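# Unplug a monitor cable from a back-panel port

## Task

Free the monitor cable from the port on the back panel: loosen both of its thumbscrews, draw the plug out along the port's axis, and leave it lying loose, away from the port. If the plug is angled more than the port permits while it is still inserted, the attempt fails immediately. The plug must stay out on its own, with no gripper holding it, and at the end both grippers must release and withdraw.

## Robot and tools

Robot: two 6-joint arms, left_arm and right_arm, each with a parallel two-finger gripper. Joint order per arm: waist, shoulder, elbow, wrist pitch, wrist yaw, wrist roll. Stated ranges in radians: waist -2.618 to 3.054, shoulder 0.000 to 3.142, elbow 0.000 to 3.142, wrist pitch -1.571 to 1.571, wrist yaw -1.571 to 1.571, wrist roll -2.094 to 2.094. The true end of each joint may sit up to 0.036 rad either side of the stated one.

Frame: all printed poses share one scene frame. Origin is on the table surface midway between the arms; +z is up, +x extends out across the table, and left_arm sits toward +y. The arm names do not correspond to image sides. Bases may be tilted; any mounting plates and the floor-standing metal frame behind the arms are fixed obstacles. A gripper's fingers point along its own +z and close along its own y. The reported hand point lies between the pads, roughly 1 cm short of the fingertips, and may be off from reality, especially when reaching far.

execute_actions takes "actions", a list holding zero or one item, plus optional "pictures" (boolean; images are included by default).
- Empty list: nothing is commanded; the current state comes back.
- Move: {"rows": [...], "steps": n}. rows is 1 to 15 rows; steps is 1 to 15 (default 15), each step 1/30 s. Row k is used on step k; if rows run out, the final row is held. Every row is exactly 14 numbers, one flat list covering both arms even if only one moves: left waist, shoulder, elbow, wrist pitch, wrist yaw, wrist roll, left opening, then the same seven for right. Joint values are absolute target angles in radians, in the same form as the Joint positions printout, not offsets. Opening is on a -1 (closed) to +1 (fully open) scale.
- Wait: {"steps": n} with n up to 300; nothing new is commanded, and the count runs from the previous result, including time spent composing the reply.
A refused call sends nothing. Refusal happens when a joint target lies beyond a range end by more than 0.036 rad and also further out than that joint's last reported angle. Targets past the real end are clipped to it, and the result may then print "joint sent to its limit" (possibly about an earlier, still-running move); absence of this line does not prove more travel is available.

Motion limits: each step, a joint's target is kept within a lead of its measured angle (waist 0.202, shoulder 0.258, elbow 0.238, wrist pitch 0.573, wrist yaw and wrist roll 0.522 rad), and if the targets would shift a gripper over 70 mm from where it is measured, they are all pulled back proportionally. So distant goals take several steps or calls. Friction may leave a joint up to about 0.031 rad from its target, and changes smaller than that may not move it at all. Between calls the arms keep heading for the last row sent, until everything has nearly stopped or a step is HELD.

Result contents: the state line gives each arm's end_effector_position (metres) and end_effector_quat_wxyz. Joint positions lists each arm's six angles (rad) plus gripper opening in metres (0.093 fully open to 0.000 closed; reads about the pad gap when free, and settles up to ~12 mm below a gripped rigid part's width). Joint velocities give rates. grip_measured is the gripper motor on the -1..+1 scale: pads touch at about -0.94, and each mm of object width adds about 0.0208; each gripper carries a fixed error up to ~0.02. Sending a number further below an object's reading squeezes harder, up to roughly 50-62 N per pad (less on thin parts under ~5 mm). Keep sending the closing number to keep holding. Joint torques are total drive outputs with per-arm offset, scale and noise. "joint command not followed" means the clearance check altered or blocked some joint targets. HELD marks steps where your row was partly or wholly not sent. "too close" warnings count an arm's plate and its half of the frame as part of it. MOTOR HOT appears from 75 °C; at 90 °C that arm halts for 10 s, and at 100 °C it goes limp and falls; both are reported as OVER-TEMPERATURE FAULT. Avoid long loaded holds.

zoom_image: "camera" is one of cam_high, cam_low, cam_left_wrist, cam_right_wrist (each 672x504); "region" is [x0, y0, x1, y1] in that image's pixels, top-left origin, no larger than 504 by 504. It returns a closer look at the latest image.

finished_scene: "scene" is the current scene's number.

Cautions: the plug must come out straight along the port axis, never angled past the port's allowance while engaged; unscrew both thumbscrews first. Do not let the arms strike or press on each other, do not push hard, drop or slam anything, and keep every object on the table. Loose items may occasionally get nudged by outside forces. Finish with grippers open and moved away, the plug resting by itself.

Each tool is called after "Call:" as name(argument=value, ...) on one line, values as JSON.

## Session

Call:
execute_actions(actions=[])

Scene clock: 0.00 s of 10600.00 s.
left_arm: end_effector_position=(+0.3870, +0.2120, +0.2273) grip_measured=-0.937 end_effector_quat_wxyz=(+0.266, +0.821, +0.505, -0.018) | right_arm: end_effector_position=(+0.2883, -0.0404, +0.1288) grip_measured=+0.994 end_effector_quat_wxyz=(+0.224, -0.555, +0.645, -0.475)
Joint positions: left_arm=[ 0.04   1.733  1.158 -0.658  0.418  1.86   0.   ] | right_arm=[ 1.074  2.108  0.801 -0.298  1.128 -0.245  0.093]
Joint velocities: left_arm=[-0.002  0.007 -0.017 -0.066  0.037 -0.007 -0.001] | right_arm=[ 0.012  0.012  0.012 -0.037 -0.007 -0.051 -0.   ]
Joint torques (N m, as the arm reports them, + toward a larger angle): no reading

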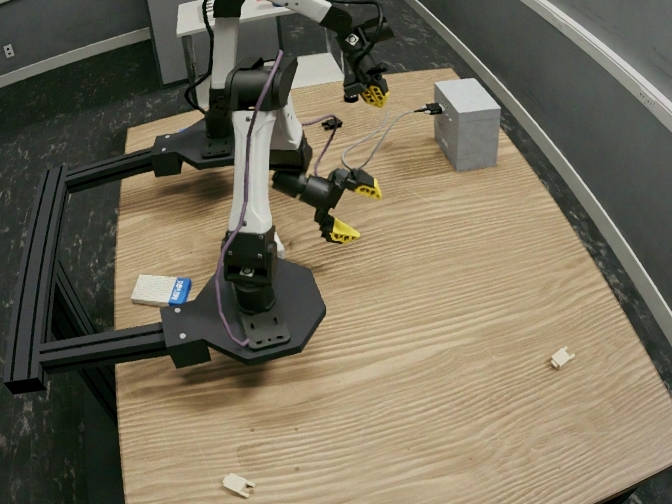

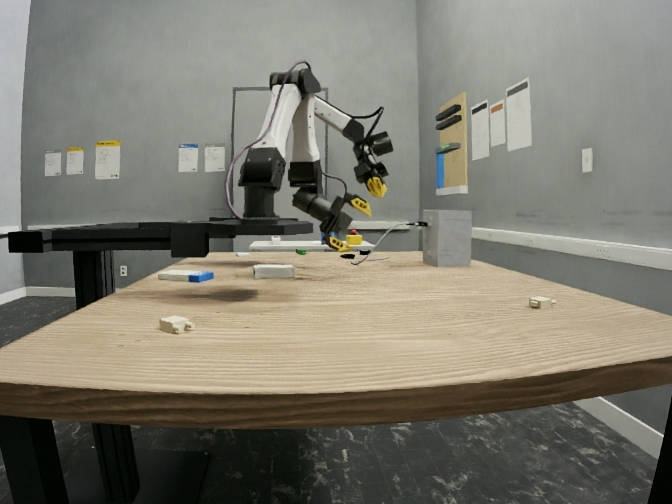

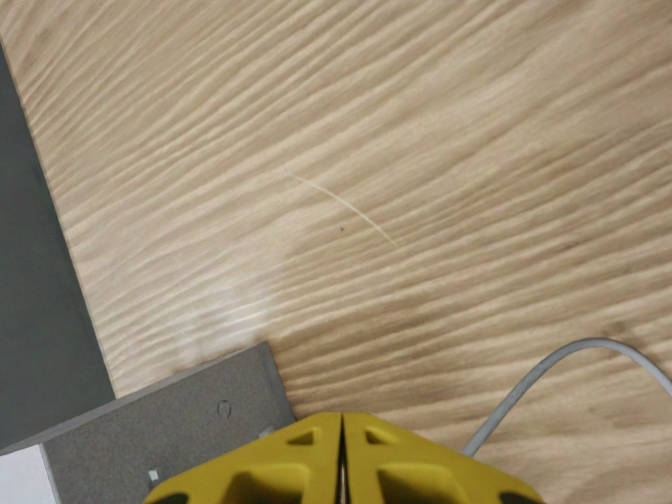

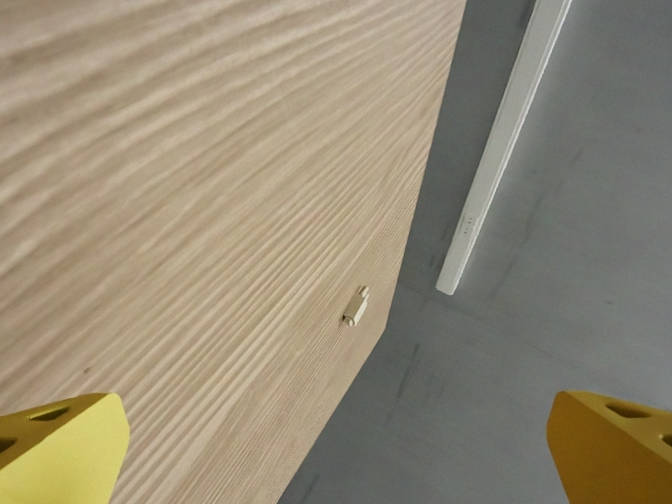

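Call:
execute_actions(actions=[{"rows":[[0.1,1.6,0.8,0.2,0,0.5,0.2,0.6,1.5,0.8,-0.3,1.1,-0.2,1]]}], pictures=false)

Call:
execute_actions(actions=[{"rows":[[0.1,1.75,0.5,0.67,0,0,0.2,0.6,1.5,0.8,-0.3,1.1,-0.2,1]]}], pictures=false)

Call:
execute_actions(actions=[{"steps":15}])

Scene clock: 2.97 s of 10600.00 s.
left_arm: end_effector_position=(+0.4584, +0.2959, +0.2464) grip_measured=+0.198 end_effector_quat_wxyz=(+0.427, +0.302, +0.846, +0.108) | right_arm: end_effector_position=(+0.3792, -0.1549, +0.2989) grip_measured=+0.994 end_effector_quat_wxyz=(+0.359, -0.206, +0.807, -0.421)
Joint positions: left_arm=[0.1   1.61  0.809 0.158 0.021 0.631 0.055] | right_arm=[ 0.593  1.484  0.806 -0.288  1.11  -0.208  0.093]
Joint velocities: left_arm=[-0.002 -0.007  0.012  0.242 -0.11  -0.872 -0.   ] | right_arm=[ 0.012  0.115 -0.002 -0.022 -0.139  0.022 -0.   ]
Joint torques (N m, as the arm reports them, + toward a larger angle): left_arm=[ 0.12 -7.71  6.74  2.08 -0.06 -0.11] | right_arm=[ 0.7  -4.79  8.26  1.22  0.41  0.07]
Steps of this call (steps 1 to 74: nothing new was sent; steps 75 to 89: all 15 steps of this action). Readings (joint positions):
75: left_arm=[0.043 1.710 1.108 -0.562 0.365 1.777] | right_arm=[1.056 2.086 0.799 -0.300 1.114 -0.243]
76: left_arm=[0.053 1.670 1.030 -0.439 0.295 1.677] | right_arm=[1.015 2.039 0.793 -0.307 1.101 -0.240]
78: left_arm=[0.084 1.615 0.889 -0.232 0.189 1.478] | right_arm=[0.901 1.912 0.792 -0.306 1.096 -0.233]
82: left_arm=[0.100 1.610 0.809 -0.007 0.075 1.081] | right_arm=[0.676 1.634 0.792 -0.294 1.095 -0.221]
89: the state above

Scene clock: 3.47 s of 10600.00 s.
left_arm: end_effector_position=(+0.4144, +0.2987, +0.1615) grip_measured=+0.198 end_effector_quat_wxyz=(+0.444, +0.036, +0.895, -0.017) | right_arm: end_effector_position=(+0.3786, -0.1549, +0.2962) grip_measured=+0.994 end_effector_quat_wxyz=(+0.354, -0.211, +0.808, -0.421)
Joint positions: left_arm=[0.1   1.764 0.492 0.637 0.008 0.032 0.055] | right_arm=[ 0.593  1.49   0.806 -0.296  1.106 -0.208  0.093]
Joint velocities: left_arm=[ 0.012 -0.007 -0.017  0.183 -0.051 -0.198 -0.   ] | right_arm=[-0.027 -0.012 -0.017 -0.066 -0.051  0.022 -0.001]
Joint torques (N m, as the arm reports them, + toward a larger angle): left_arm=[ 0.07 -7.62  6.3   2.1  -0.03 -0.04] | right_arm=[ 0.53 -4.57  8.17  1.21  0.5   0.06]
Steps of this call (steps 1 to 15: all 15 steps of this action). Readings (joint positions):
1: left_arm=[0.100 1.623 0.771 0.260 0.019 0.543] | right_arm=[0.593 1.487 0.806 -0.289 1.109 -0.208]
2: left_arm=[0.100 1.643 0.716 0.379 0.017 0.443] | right_arm=[0.593 1.489 0.806 -0.291 1.108 -0.208]
4: left_arm=[0.100 1.697 0.599 0.499 0.013 0.287] | right_arm=[0.593 1.490 0.806 -0.294 1.107 -0.208]
8: left_arm=[0.100 1.764 0.493 0.537 0.009 0.122] | right_arm=[0.593 1.490 0.806 -0.295 1.107 -0.208]
15: the state above

Scene clock: 3.97 s of 10600.00 s.
left_arm: end_effector_position=(+0.4178, +0.2987, +0.1661) grip_measured=+0.198 end_effector_quat_wxyz=(+0.454, +0.025, +0.890, -0.022) | right_arm: end_effector_position=(+0.3785, -0.1549, +0.2961) grip_measured=+0.994 end_effector_quat_wxyz=(+0.354, -0.211, +0.808, -0.421)
Joint positions: left_arm=[0.1   1.764 0.492 0.661 0.007 0.009 0.055] | right_arm=[ 0.593  1.49   0.806 -0.296  1.106 -0.208  0.093]
Joint velocities: left_arm=[-0.002 -0.002 -0.012  0.007  0.007  0.051  0.001] | right_arm=[-0.012 -0.002  0.012  0.022 -0.007  0.022 -0.001]
Joint torques (N m, as the arm reports them, + toward a larger angle): left_arm=[ 0.07 -7.56  6.29  2.18 -0.09 -0.06] | right_arm=[ 0.44 -4.29  8.09  1.28  0.54  0.17]
Steps of this call (steps 1 to 15: the robot went on to your last target). Readings (joint positions):
1: left_arm=[0.100 1.764 0.492 0.643 0.008 0.027] | right_arm=[0.593 1.490 0.806 -0.296 1.106 -0.208]
2: left_arm=[0.100 1.764 0.492 0.647 0.008 0.023] | right_arm=[0.593 1.490 0.806 -0.296 1.106 -0.208]
4: left_arm=[0.100 1.764 0.492 0.653 0.008 0.018] | right_arm=[0.593 1.490 0.806 -0.296 1.106 -0.208]
8: left_arm=[0.100 1.764 0.492 0.658 0.008 0.012] | right_arm=[0.593 1.490 0.806 -0.296 1.106 -0.208]
15: the state above

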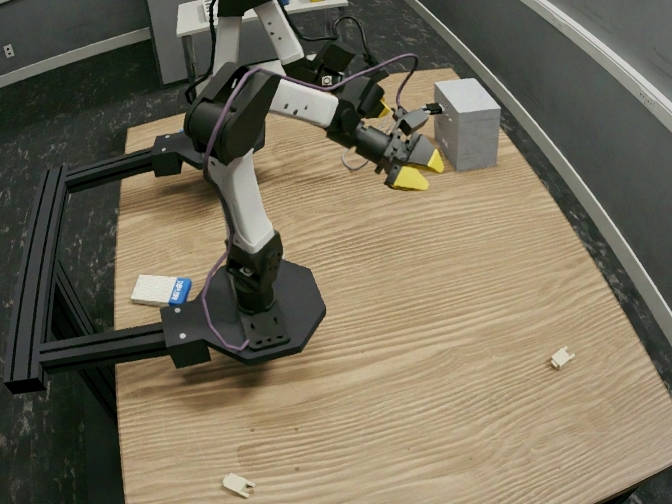

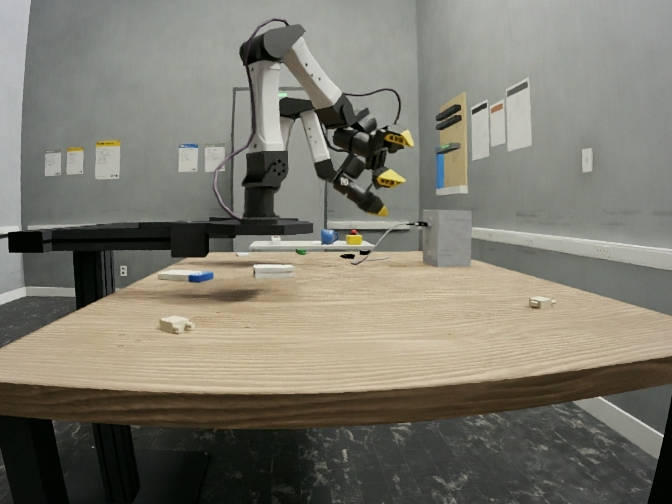

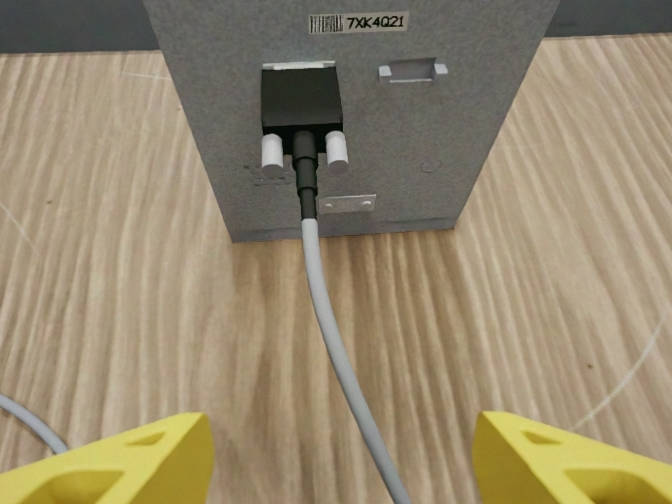

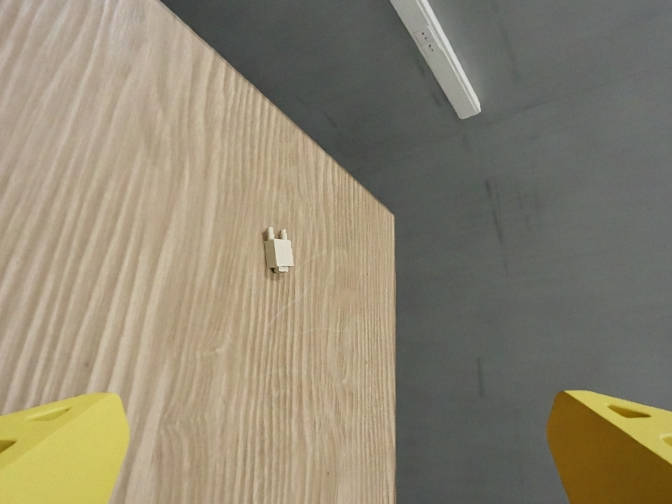

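Call:
execute_actions(actions=[{"rows":[[0.5,2.0,0.5,1.3,0.63,-1.4,-0.4,0,1.2,0.8,-0.3,1.1,-0.2,1]]}], pictures=false)

Call:
execute_actions(actions=[{"rows":[[0.5,2.3,0.6,1.55,0.63,-1.5,-0.4,0,1.2,0.8,-0.3,1.1,-0.2,1]]}], pictures=false)

Call:
execute_actions(actions=[{"rows":[[0.48,2.4,0.7,1.55,0.63,-1.5,-0.4,0,1.2,0.8,-0.3,1.1,-0.2,1],[0.48,2.4,0.7,1.55,0.63,-1.5,-0.4,0,1.2,0.8,-0.3,1.1,-0.2,1],[0.46,2.5,0.78,1.55,0.63,-1.5,-0.4,0,1.2,0.8,-0.3,1.1,-0.2,1]]}])

Scene clock: 9.60 s of 10600.00 s.
left_arm: end_effector_position=(+0.4429, +0.3774, +0.2114) grip_measured=-0.398 end_effector_quat_wxyz=(+0.425, -0.421, +0.651, -0.468) | right_arm: end_effector_position=(+0.3434, -0.3604, +0.3750) grip_measured=+0.994 end_effector_quat_wxyz=(+0.328, +0.112, +0.801, -0.488)
Joint positions: left_arm=[ 0.507  2.003  0.502  1.27   0.596 -1.254  0.026] | right_arm=[-0.004  1.192  0.803 -0.295  1.105 -0.205  0.093]
Joint velocities: left_arm=[-0.007 -0.007  0.017  0.183  0.212 -0.96  -0.   ] | right_arm=[-0.002 -0.032 -0.007 -0.037  0.007 -0.007 -0.   ]
Joint torques (N m, as the arm reports them, + toward a larger angle): left_arm=[-0.61 -7.73  4.13  2.28  0.14  0.  ] | right_arm=[ 0.14 -2.57  9.41  1.55  0.5   0.06]
Steps of this call (steps 1 to 15: the robot went on to your last target; steps 16 to 90: nothing new was sent; then 2.13 s passed at rest; steps 91 to 105: all 15 steps of this action). Readings (joint positions):
91: left_arm=[0.130 1.801 0.489 0.746 0.100 -0.073] | right_arm=[0.575 1.470 0.803 -0.298 1.093 -0.209]
92: left_arm=[0.186 1.867 0.497 0.869 0.212 -0.173] | right_arm=[0.533 1.428 0.797 -0.305 1.084 -0.209]
94: left_arm=[0.326 1.966 0.502 1.022 0.366 -0.371] | right_arm=[0.415 1.320 0.795 -0.306 1.083 -0.209]
98: left_arm=[0.512 2.003 0.502 1.169 0.497 -0.771] | right_arm=[0.114 1.194 0.802 -0.285 1.094 -0.206]
105: the state above

Scene clock: 10.10 s of 10600.00 s.
left_arm: end_effector_position=(+0.4553, +0.3774, +0.1642) grip_measured=-0.398 end_effector_quat_wxyz=(+0.376, -0.473, +0.599, -0.525) | right_arm: end_effector_position=(+0.3434, -0.3604, +0.3749) grip_measured=+0.994 end_effector_quat_wxyz=(+0.328, +0.112, +0.801, -0.488)
Joint positions: left_arm=[ 0.507  2.311  0.59   1.529  0.621 -1.483  0.026] | right_arm=[-0.004  1.192  0.803 -0.296  1.105 -0.205  0.093]
Joint velocities: left_arm=[-0.002 -0.002 -0.007  0.066  0.037 -0.037 -0.001] | right_arm=[-0.017  0.012 -0.002 -0.007 -0.022  0.022  0.   ]
Joint torques (N m, as the arm reports them, + toward a larger angle): left_arm=[-0.49 -9.48  3.73  2.26  0.13 -0.02] | right_arm=[ 0.47 -2.86  9.45  1.52  0.41  0.02]
Steps of this call (steps 1 to 15: all 15 steps of this action). Readings (joint positions):
1: left_arm=[0.507 2.041 0.514 1.327 0.606 -1.298] | right_arm=[-0.004 1.192 0.803 -0.295 1.105 -0.205]
2: left_arm=[0.507 2.114 0.550 1.396 0.612 -1.336] | right_arm=[-0.004 1.192 0.803 -0.296 1.105 -0.205]
4: left_arm=[0.507 2.240 0.590 1.452 0.612 -1.391] | right_arm=[-0.004 1.192 0.803 -0.296 1.105 -0.205]
8: left_arm=[0.507 2.311 0.590 1.469 0.618 -1.452] | right_arm=[-0.004 1.192 0.803 -0.296 1.105 -0.205]
15: the state above

Scene clock: 10.60 s of 10600.00 s.
left_arm: end_effector_position=(+0.4841, +0.3663, +0.1277) grip_measured=-0.398 end_effector_quat_wxyz=(+0.361, -0.461, +0.607, -0.536) | right_arm: end_effector_position=(+0.3433, -0.3604, +0.3749) grip_measured=+0.994 end_effector_quat_wxyz=(+0.328, +0.112, +0.801, -0.488)
Joint positions: left_arm=[ 0.464  2.496  0.76   1.545  0.626 -1.491  0.026] | right_arm=[-0.004  1.192  0.803 -0.296  1.105 -0.205  0.093]
Joint velocities: left_arm=[-0.007  0.007  0.002 -0.095  0.022  0.022  0.   ] | right_arm=[-0.007 -0.007 -0.012 -0.007  0.007 -0.022  0.   ]
Joint torques (N m, as the arm reports them, + toward a larger angle): left_arm=[-0.29 -9.4   4.3   2.23  0.08  0.02] | right_arm=[ 0.21 -2.81  9.54  1.54  0.45  0.02]
Steps of this call (steps 1 to 15: all 15 steps of this action). Readings (joint positions):
1: left_arm=[0.505 2.322 0.604 1.537 0.624 -1.485] | right_arm=[-0.004 1.192 0.803 -0.296 1.105 -0.205]
2: left_arm=[0.500 2.345 0.635 1.542 0.624 -1.486] | right_arm=[-0.004 1.192 0.803 -0.296 1.105 -0.205]
4: left_arm=[0.484 2.419 0.719 1.555 0.625 -1.487] | right_arm=[-0.004 1.192 0.803 -0.296 1.105 -0.205]
8: left_arm=[0.465 2.493 0.760 1.545 0.626 -1.490] | right_arm=[-0.004 1.192 0.803 -0.296 1.105 -0.205]
15: the state above

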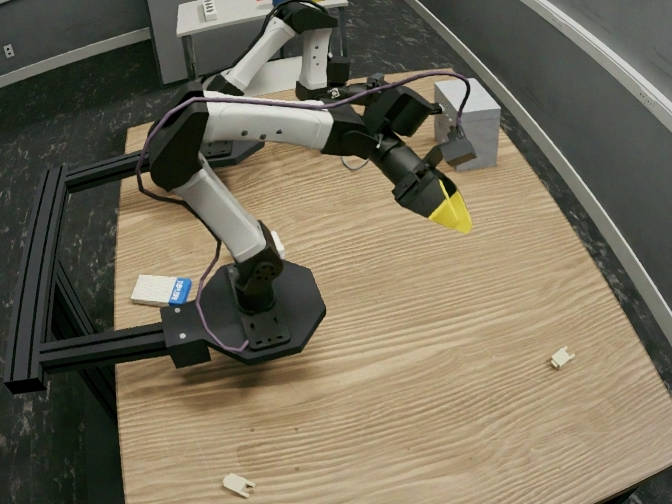

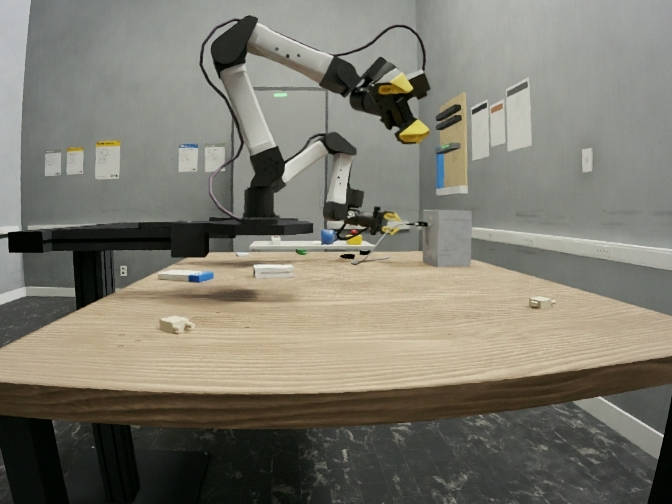

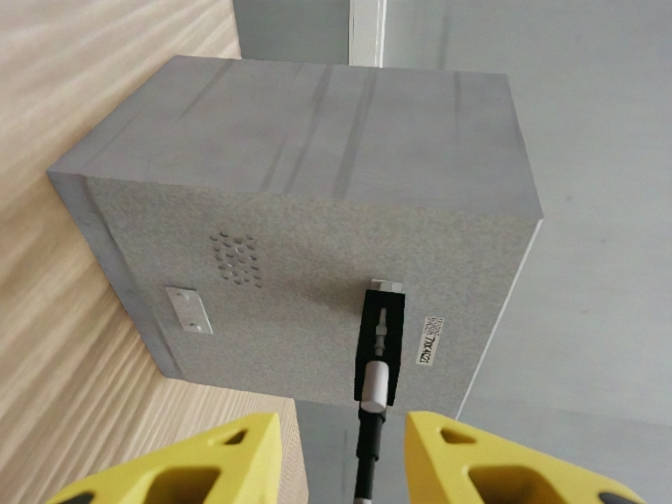

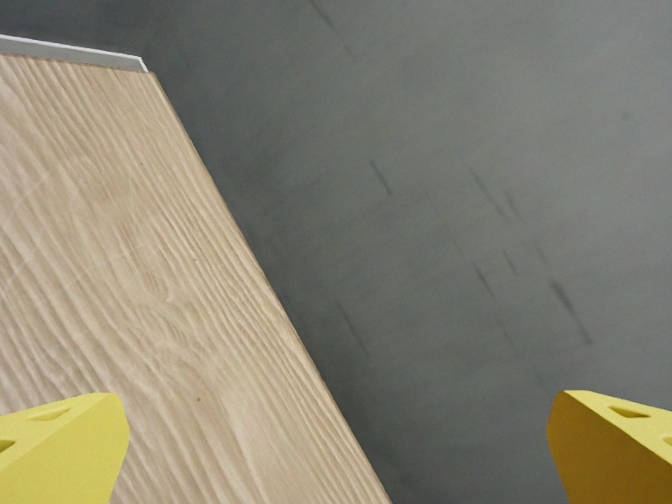

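Call:
execute_actions(actions=[{"rows":[[0.44,2.5,0.8,1.55,0.63,-1.5,-0.4,-0.4,1.2,0.8,-0.3,1.1,-0.2,1],[0.42,2.5,0.82,1.55,0.63,-1.5,-0.4,-0.4,1.2,0.8,-0.3,1.1,-0.2,1],[0.39,2.505,0.82,1.55,0.63,-1.5,-0.4,-0.4,1.2,0.8,-0.3,1.1,-0.2,1]]}])

Scene clock: 12.97 s of 10600.00 s.
left_arm: end_effector_position=(+0.4976, +0.3331, +0.1381) grip_measured=-0.398 end_effector_quat_wxyz=(+0.355, -0.424, +0.620, -0.557) | right_arm: end_effector_position=(+0.2711, -0.4665, +0.3730) grip_measured=+0.994 end_effector_quat_wxyz=(+0.221, +0.264, +0.764, -0.546)
Joint positions: left_arm=[ 0.388  2.496  0.801  1.548  0.629 -1.492  0.026] | right_arm=[-0.403  1.193  0.803 -0.298  1.102 -0.205  0.093]
Joint velocities: left_arm=[-0.002 -0.002 -0.007 -0.007 -0.11  -0.051  0.001] | right_arm=[ 0.002  0.002  0.012  0.037  0.022 -0.066  0.   ]
Joint torques (N m, as the arm reports them, + toward a larger angle): left_arm=[ 0.16 -9.13  4.65  2.22  0.03 -0.01] | right_arm=[ 0.13 -3.07  9.28  1.5   0.52  0.08]
Steps of this call (steps 1 to 15: the robot went on to your last target; steps 16 to 56: nothing new was sent; steps 57 to 71: all 15 steps of this action). Readings (joint positions):
57: left_arm=[0.463 2.496 0.762 1.545 0.626 -1.492] | right_arm=[-0.033 1.192 0.803 -0.295 1.093 -0.205]
58: left_arm=[0.457 2.496 0.769 1.545 0.626 -1.492] | right_arm=[-0.097 1.193 0.803 -0.294 1.089 -0.205]
60: left_arm=[0.431 2.496 0.790 1.546 0.625 -1.492] | right_arm=[-0.250 1.193 0.803 -0.294 1.089 -0.205]
64: left_arm=[0.389 2.496 0.801 1.548 0.628 -1.492] | right_arm=[-0.403 1.193 0.803 -0.298 1.102 -0.205]
71: the state above

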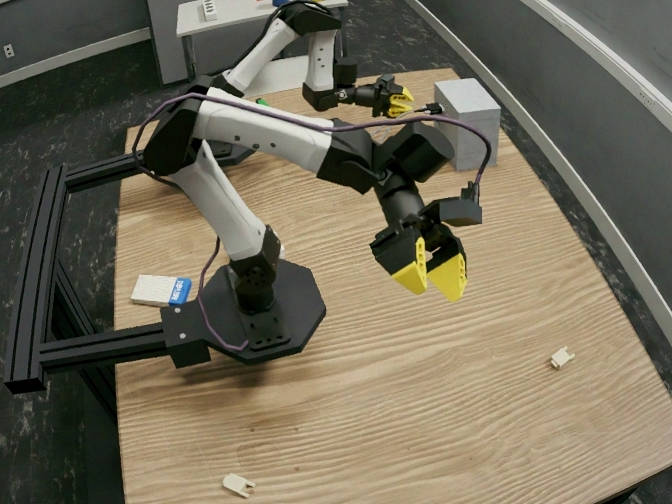

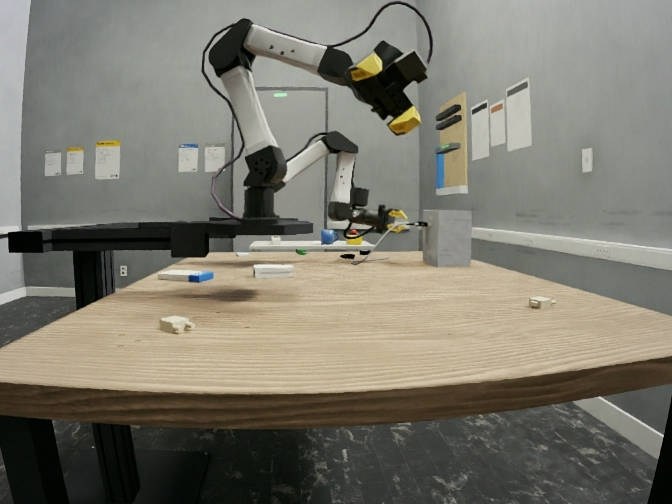

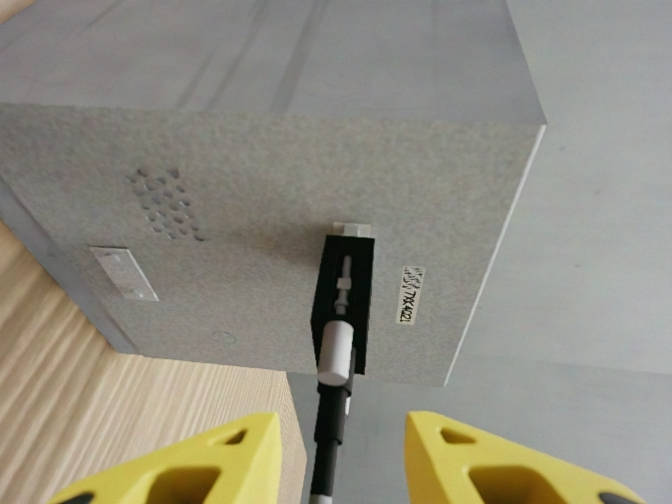

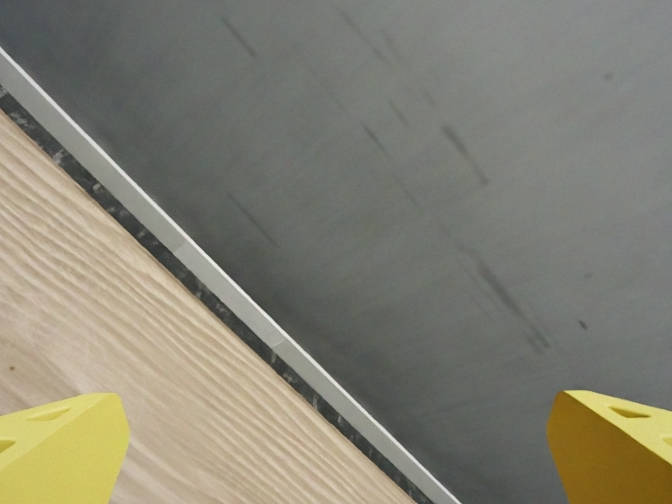

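Call:
execute_actions(actions=[{"rows":[[0.38,2.53,0.86,1.55,0.63,-1.5,-0.5,-0.4,1.2,0.8,-0.3,1.1,-0.2,1],[0.38,2.53,0.86,1.55,0.63,-1.5,-0.5,-0.4,1.2,0.8,-0.3,1.1,-0.2,1],[0.363,2.562,0.908,1.55,0.63,-1.5,-0.5,-0.4,1.2,0.8,-0.3,1.1,-0.2,1]]}])

Call:
execute_actions(actions=[{"rows":[[0.363,2.562,0.908,1.55,0.63,-0.7,-0.55,-0.4,1.2,0.8,-0.3,1.1,-0.2,1]]}])

Scene clock: 16.53 s of 10600.00 s.
left_arm: end_effector_position=(+0.5147, +0.3280, +0.1358) grip_measured=-0.498 end_effector_quat_wxyz=(+0.363, -0.407, +0.619, -0.565) | right_arm: end_effector_position=(+0.2711, -0.4665, +0.3730) grip_measured=+0.994 end_effector_quat_wxyz=(+0.221, +0.264, +0.764, -0.546)
Joint positions: left_arm=[ 0.369  2.547  0.886  1.55   0.629 -1.492  0.021] | right_arm=[-0.403  1.193  0.803 -0.298  1.102 -0.205  0.093]
Joint velocities: left_arm=[-0.002  0.012 -0.007  0.007  0.051 -0.11  -0.   ] | right_arm=[ 0.012 -0.002  0.007  0.037  0.007 -0.007 -0.   ]
Joint torques (N m, as the arm reports them, + toward a larger angle): left_arm=[-0.49 -9.13  5.02  2.18  0.03 -0.01] | right_arm=[-0.15 -2.89  9.43  1.59  0.45  0.1 ]
Steps of this call (steps 1 to 15: the robot went on to your last target; steps 16 to 90: nothing new was sent; then 0.07 s passed at rest; steps 91 to 105: all 15 steps of this action). Readings (joint positions):
91: left_arm=[0.388 2.499 0.806 1.548 0.629 -1.492] | right_arm=[-0.403 1.193 0.803 -0.298 1.102 -0.205]
92: left_arm=[0.388 2.506 0.818 1.548 0.629 -1.492] | right_arm=[-0.403 1.193 0.803 -0.298 1.102 -0.205]
94: left_arm=[0.383 2.528 0.860 1.550 0.629 -1.492] | right_arm=[-0.403 1.193 0.803 -0.298 1.102 -0.205]
98: left_arm=[0.370 2.546 0.886 1.550 0.629 -1.492] | right_arm=[-0.403 1.193 0.803 -0.298 1.102 -0.205]
105: the state above

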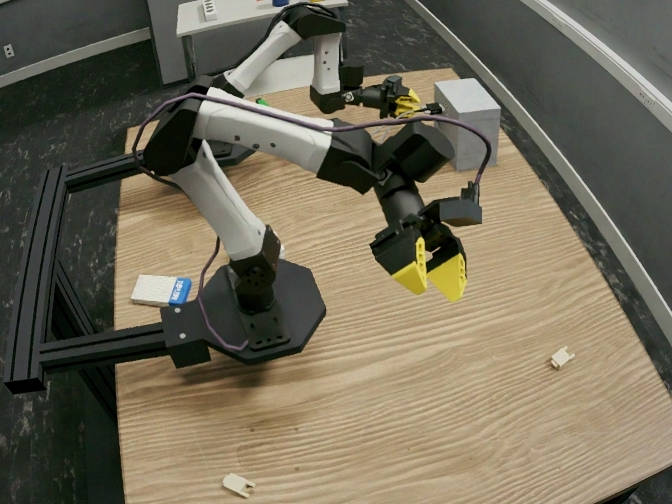

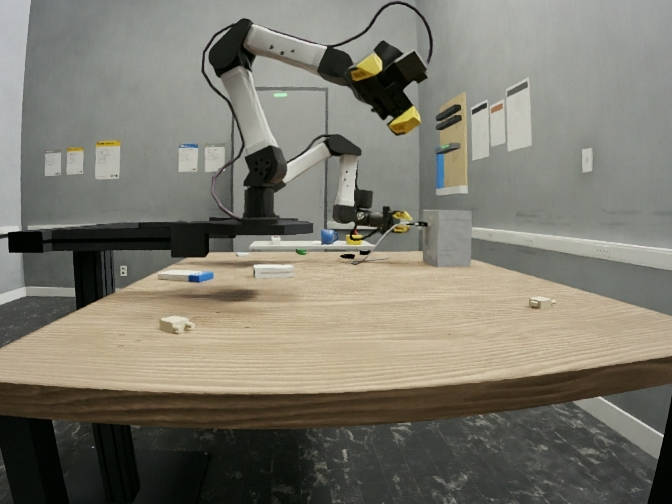

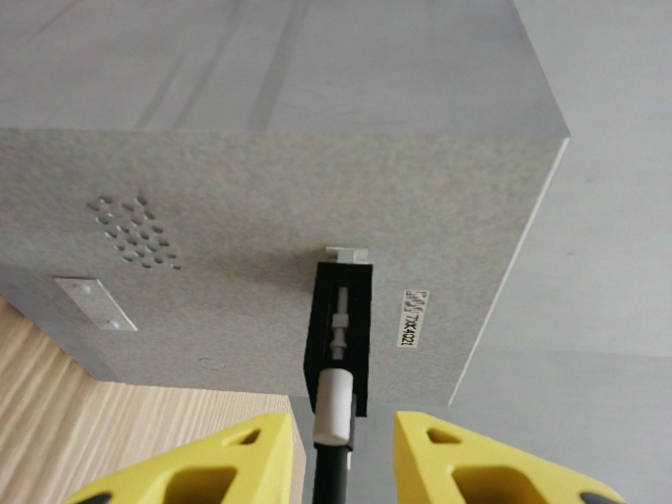

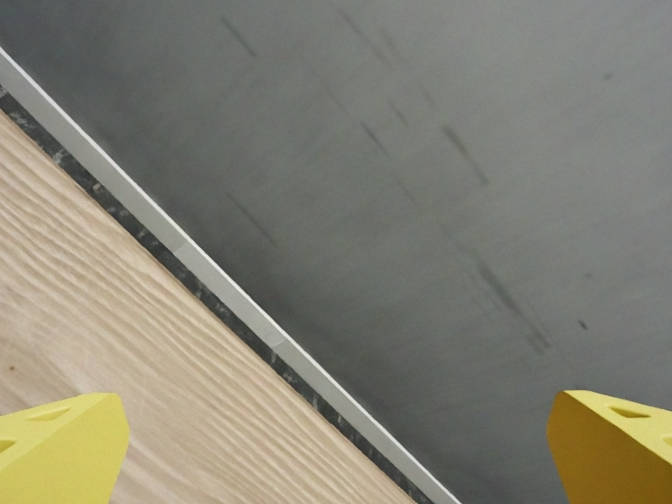

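Scene clock: 17.03 s of 10600.00 s.
left_arm: end_effector_position=(+0.5147, +0.3279, +0.1356) grip_measured=-0.548 end_effector_quat_wxyz=(+0.544, -0.152, +0.725, -0.393) | right_arm: end_effector_position=(+0.2711, -0.4665, +0.3730) grip_measured=+0.994 end_effector_quat_wxyz=(+0.221, +0.264, +0.764, -0.546)
Joint positions: left_arm=[ 0.369  2.547  0.886  1.549  0.629 -0.742  0.019] | right_arm=[-0.403  1.193  0.803 -0.298  1.102 -0.205  0.093]
Joint velocities: left_arm=[-0.017 -0.007 -0.012  0.022  0.007  0.242 -0.   ] | right_arm=[-0.007 -0.017 -0.012 -0.037 -0.022 -0.066  0.   ]
Joint torques (N m, as the arm reports them, + toward a larger angle): left_arm=[-0.51 -9.21  4.99  2.18  0.05  0.14] | right_arm=[-0.14 -3.08  9.2   1.57  0.49  0.09]
Steps of this call (steps 1 to 15: all 15 steps of this action). Readings (joint positions):
1: left_arm=[0.369 2.547 0.886 1.549 0.629 -1.410] | right_arm=[-0.403 1.193 0.803 -0.298 1.102 -0.205]
2: left_arm=[0.369 2.547 0.886 1.549 0.629 -1.309] | right_arm=[-0.403 1.193 0.803 -0.298 1.102 -0.205]
4: left_arm=[0.369 2.547 0.886 1.549 0.629 -1.112] | right_arm=[-0.403 1.193 0.803 -0.298 1.102 -0.205]
8: left_arm=[0.369 2.547 0.886 1.549 0.629 -0.872] | right_arm=[-0.403 1.193 0.803 -0.298 1.102 -0.205]
15: the state above

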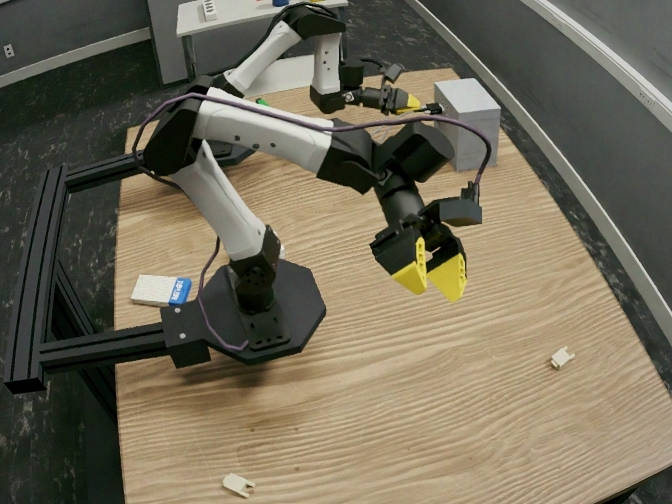

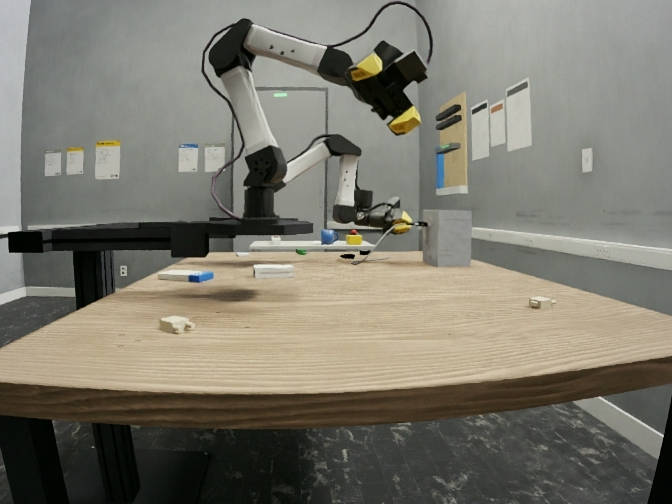

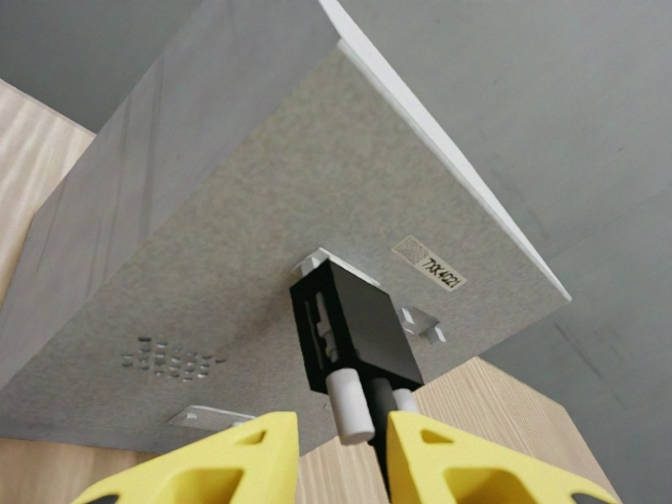

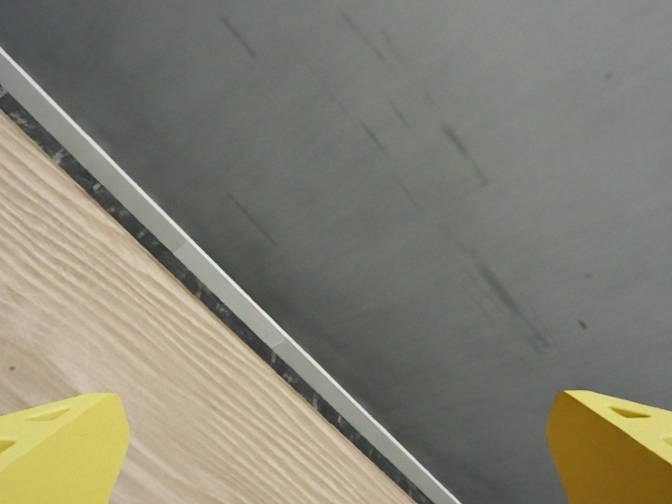

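Call:
execute_actions(actions=[{"rows":[[0.347,2.588,0.942,1.55,0.63,-1.2,-0.55,-0.4,1.2,0.8,-0.3,1.1,-0.2,1]]}])

Call:
execute_actions(actions=[{"rows":[[0.347,2.588,0.942,1.55,0.63,-0.7,-0.6,-0.4,1.2,0.8,-0.3,1.1,-0.2,1]]}])

Scene clock: 20.73 s of 10600.00 s.
left_arm: end_effector_position=(+0.5202, +0.3211, +0.1320) grip_measured=-0.548 end_effector_quat_wxyz=(+0.447, -0.296, +0.676, -0.505) | right_arm: end_effector_position=(+0.2711, -0.4665, +0.3730) grip_measured=+0.994 end_effector_quat_wxyz=(+0.221, +0.264, +0.764, -0.546)
Joint positions: left_arm=[ 0.354  2.573  0.919  1.552  0.63  -1.174  0.019] | right_arm=[-0.403  1.193  0.803 -0.298  1.102 -0.205  0.093]
Joint velocities: left_arm=[-0.017  0.007  0.007 -0.066  0.022 -0.139 -0.   ] | right_arm=[-0.017 -0.002  0.002  0.007  0.022  0.022  0.   ]
Joint torques (N m, as the arm reports them, + toward a larger angle): left_arm=[-0.54 -9.39  5.1   2.18  0.04  0.  ] | right_arm=[ 0.02 -2.89  9.37  1.55  0.5   0.09]
Steps of this call (steps 1 to 30: the robot went on to your last target; steps 31 to 90: nothing new was sent; then 0.20 s passed at rest; steps 91 to 105: all 15 steps of this action). Readings (joint positions):
91: left_arm=[0.368 2.551 0.892 1.551 0.630 -0.785] | right_arm=[-0.403 1.193 0.803 -0.298 1.102 -0.205]
92: left_arm=[0.365 2.558 0.904 1.552 0.630 -0.867] | right_arm=[-0.403 1.193 0.803 -0.298 1.102 -0.205]
94: left_arm=[0.359 2.568 0.918 1.552 0.630 -0.985] | right_arm=[-0.403 1.193 0.803 -0.298 1.102 -0.205]
98: left_arm=[0.354 2.573 0.919 1.552 0.630 -1.107] | right_arm=[-0.403 1.193 0.803 -0.298 1.102 -0.205]
105: the state above

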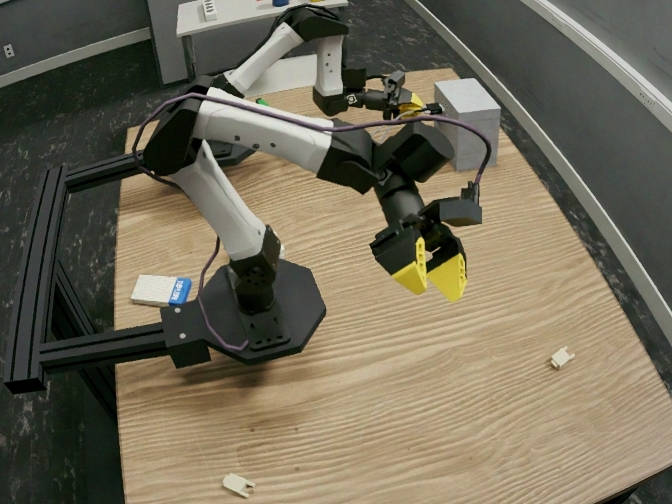

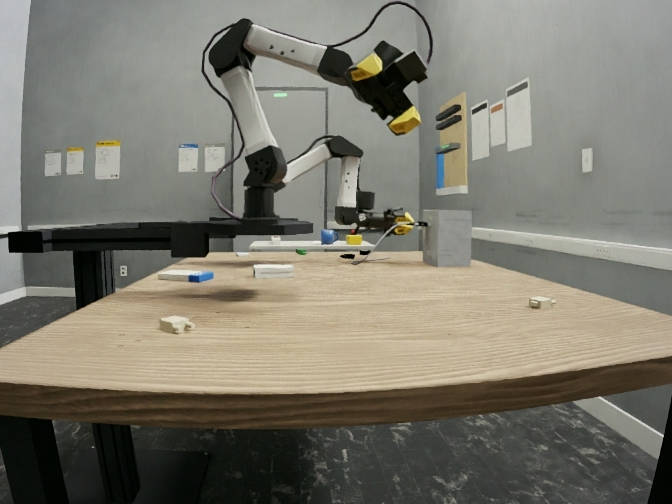

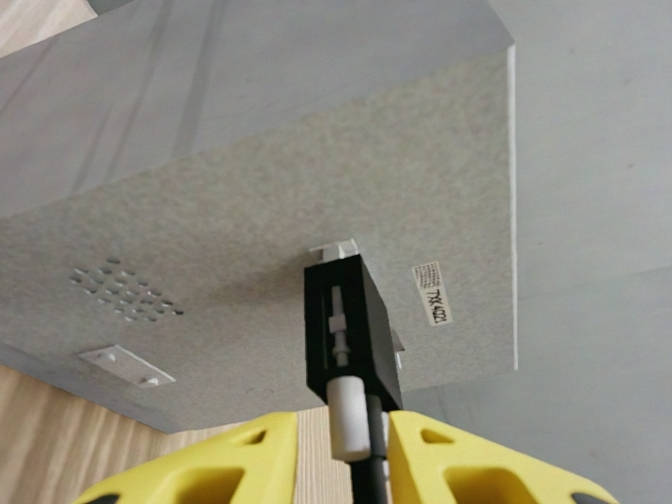

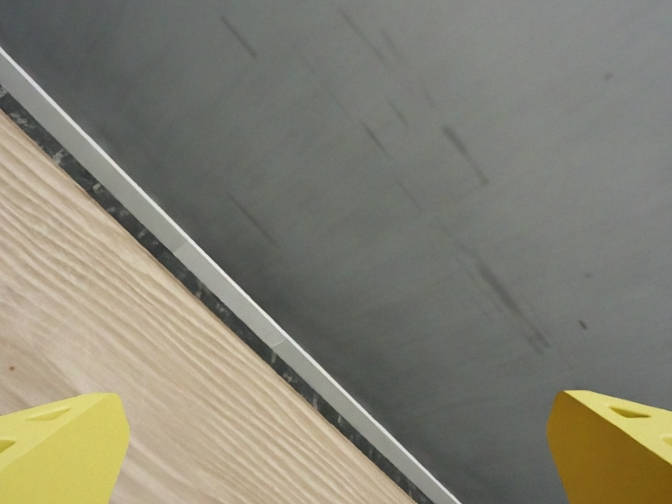

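Scene clock: 21.23 s of 10600.00 s.
left_arm: end_effector_position=(+0.5203, +0.3212, +0.1328) grip_measured=-0.598 end_effector_quat_wxyz=(+0.549, -0.137, +0.724, -0.393) | right_arm: end_effector_position=(+0.2711, -0.4665, +0.3730) grip_measured=+0.994 end_effector_quat_wxyz=(+0.221, +0.264, +0.764, -0.546)
Joint positions: left_arm=[ 0.354  2.573  0.919  1.555  0.63  -0.725  0.016] | right_arm=[-0.403  1.193  0.803 -0.298  1.102 -0.205  0.093]
Joint velocities: left_arm=[-0.002  0.007  0.002 -0.037 -0.095  0.095  0.   ] | right_arm=[-0.012 -0.017 -0.002  0.066 -0.037  0.007  0.001]
Joint torques (N m, as the arm reports them, + toward a larger angle): left_arm=[-0.54 -9.25  5.1   2.1   0.04  0.18] | right_arm=[-0.09 -3.05  9.03  1.57  0.49  0.07]
Steps of this call (steps 1 to 15: all 15 steps of this action). Readings (joint positions):
1: left_arm=[0.354 2.573 0.919 1.551 0.630 -1.100] | right_arm=[-0.403 1.193 0.803 -0.298 1.102 -0.205]
2: left_arm=[0.354 2.573 0.919 1.551 0.630 -1.021] | right_arm=[-0.403 1.193 0.803 -0.298 1.102 -0.205]
4: left_arm=[0.354 2.573 0.919 1.551 0.630 -0.907] | right_arm=[-0.403 1.193 0.803 -0.298 1.102 -0.205]
8: left_arm=[0.354 2.573 0.919 1.551 0.630 -0.789] | right_arm=[-0.403 1.193 0.803 -0.298 1.102 -0.205]
15: the state above

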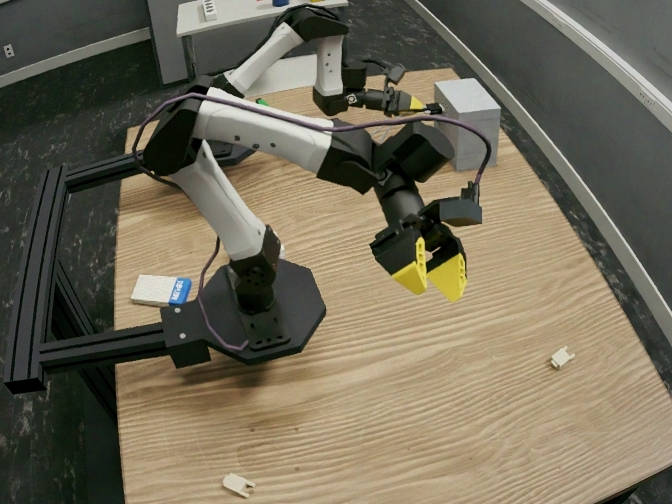

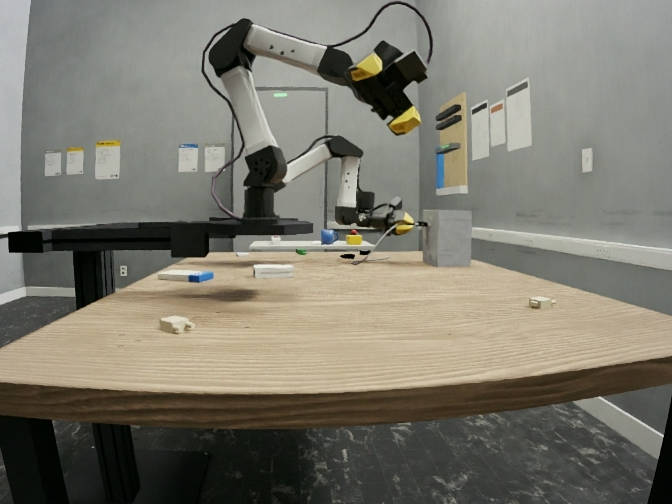

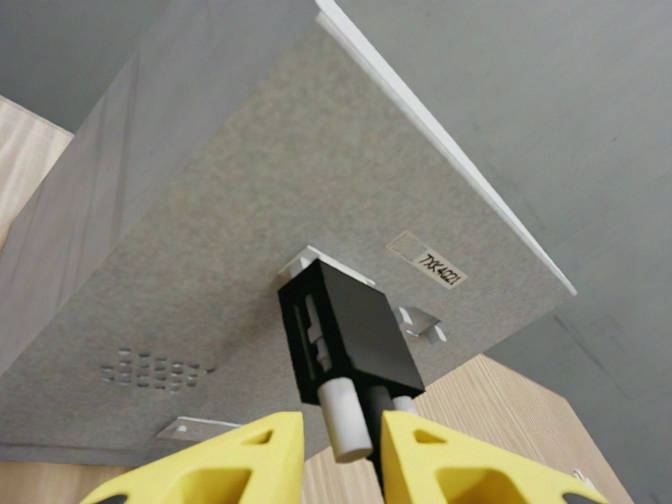

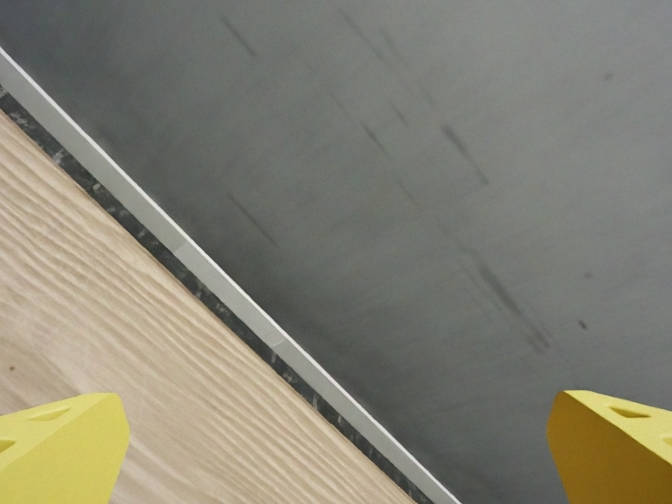

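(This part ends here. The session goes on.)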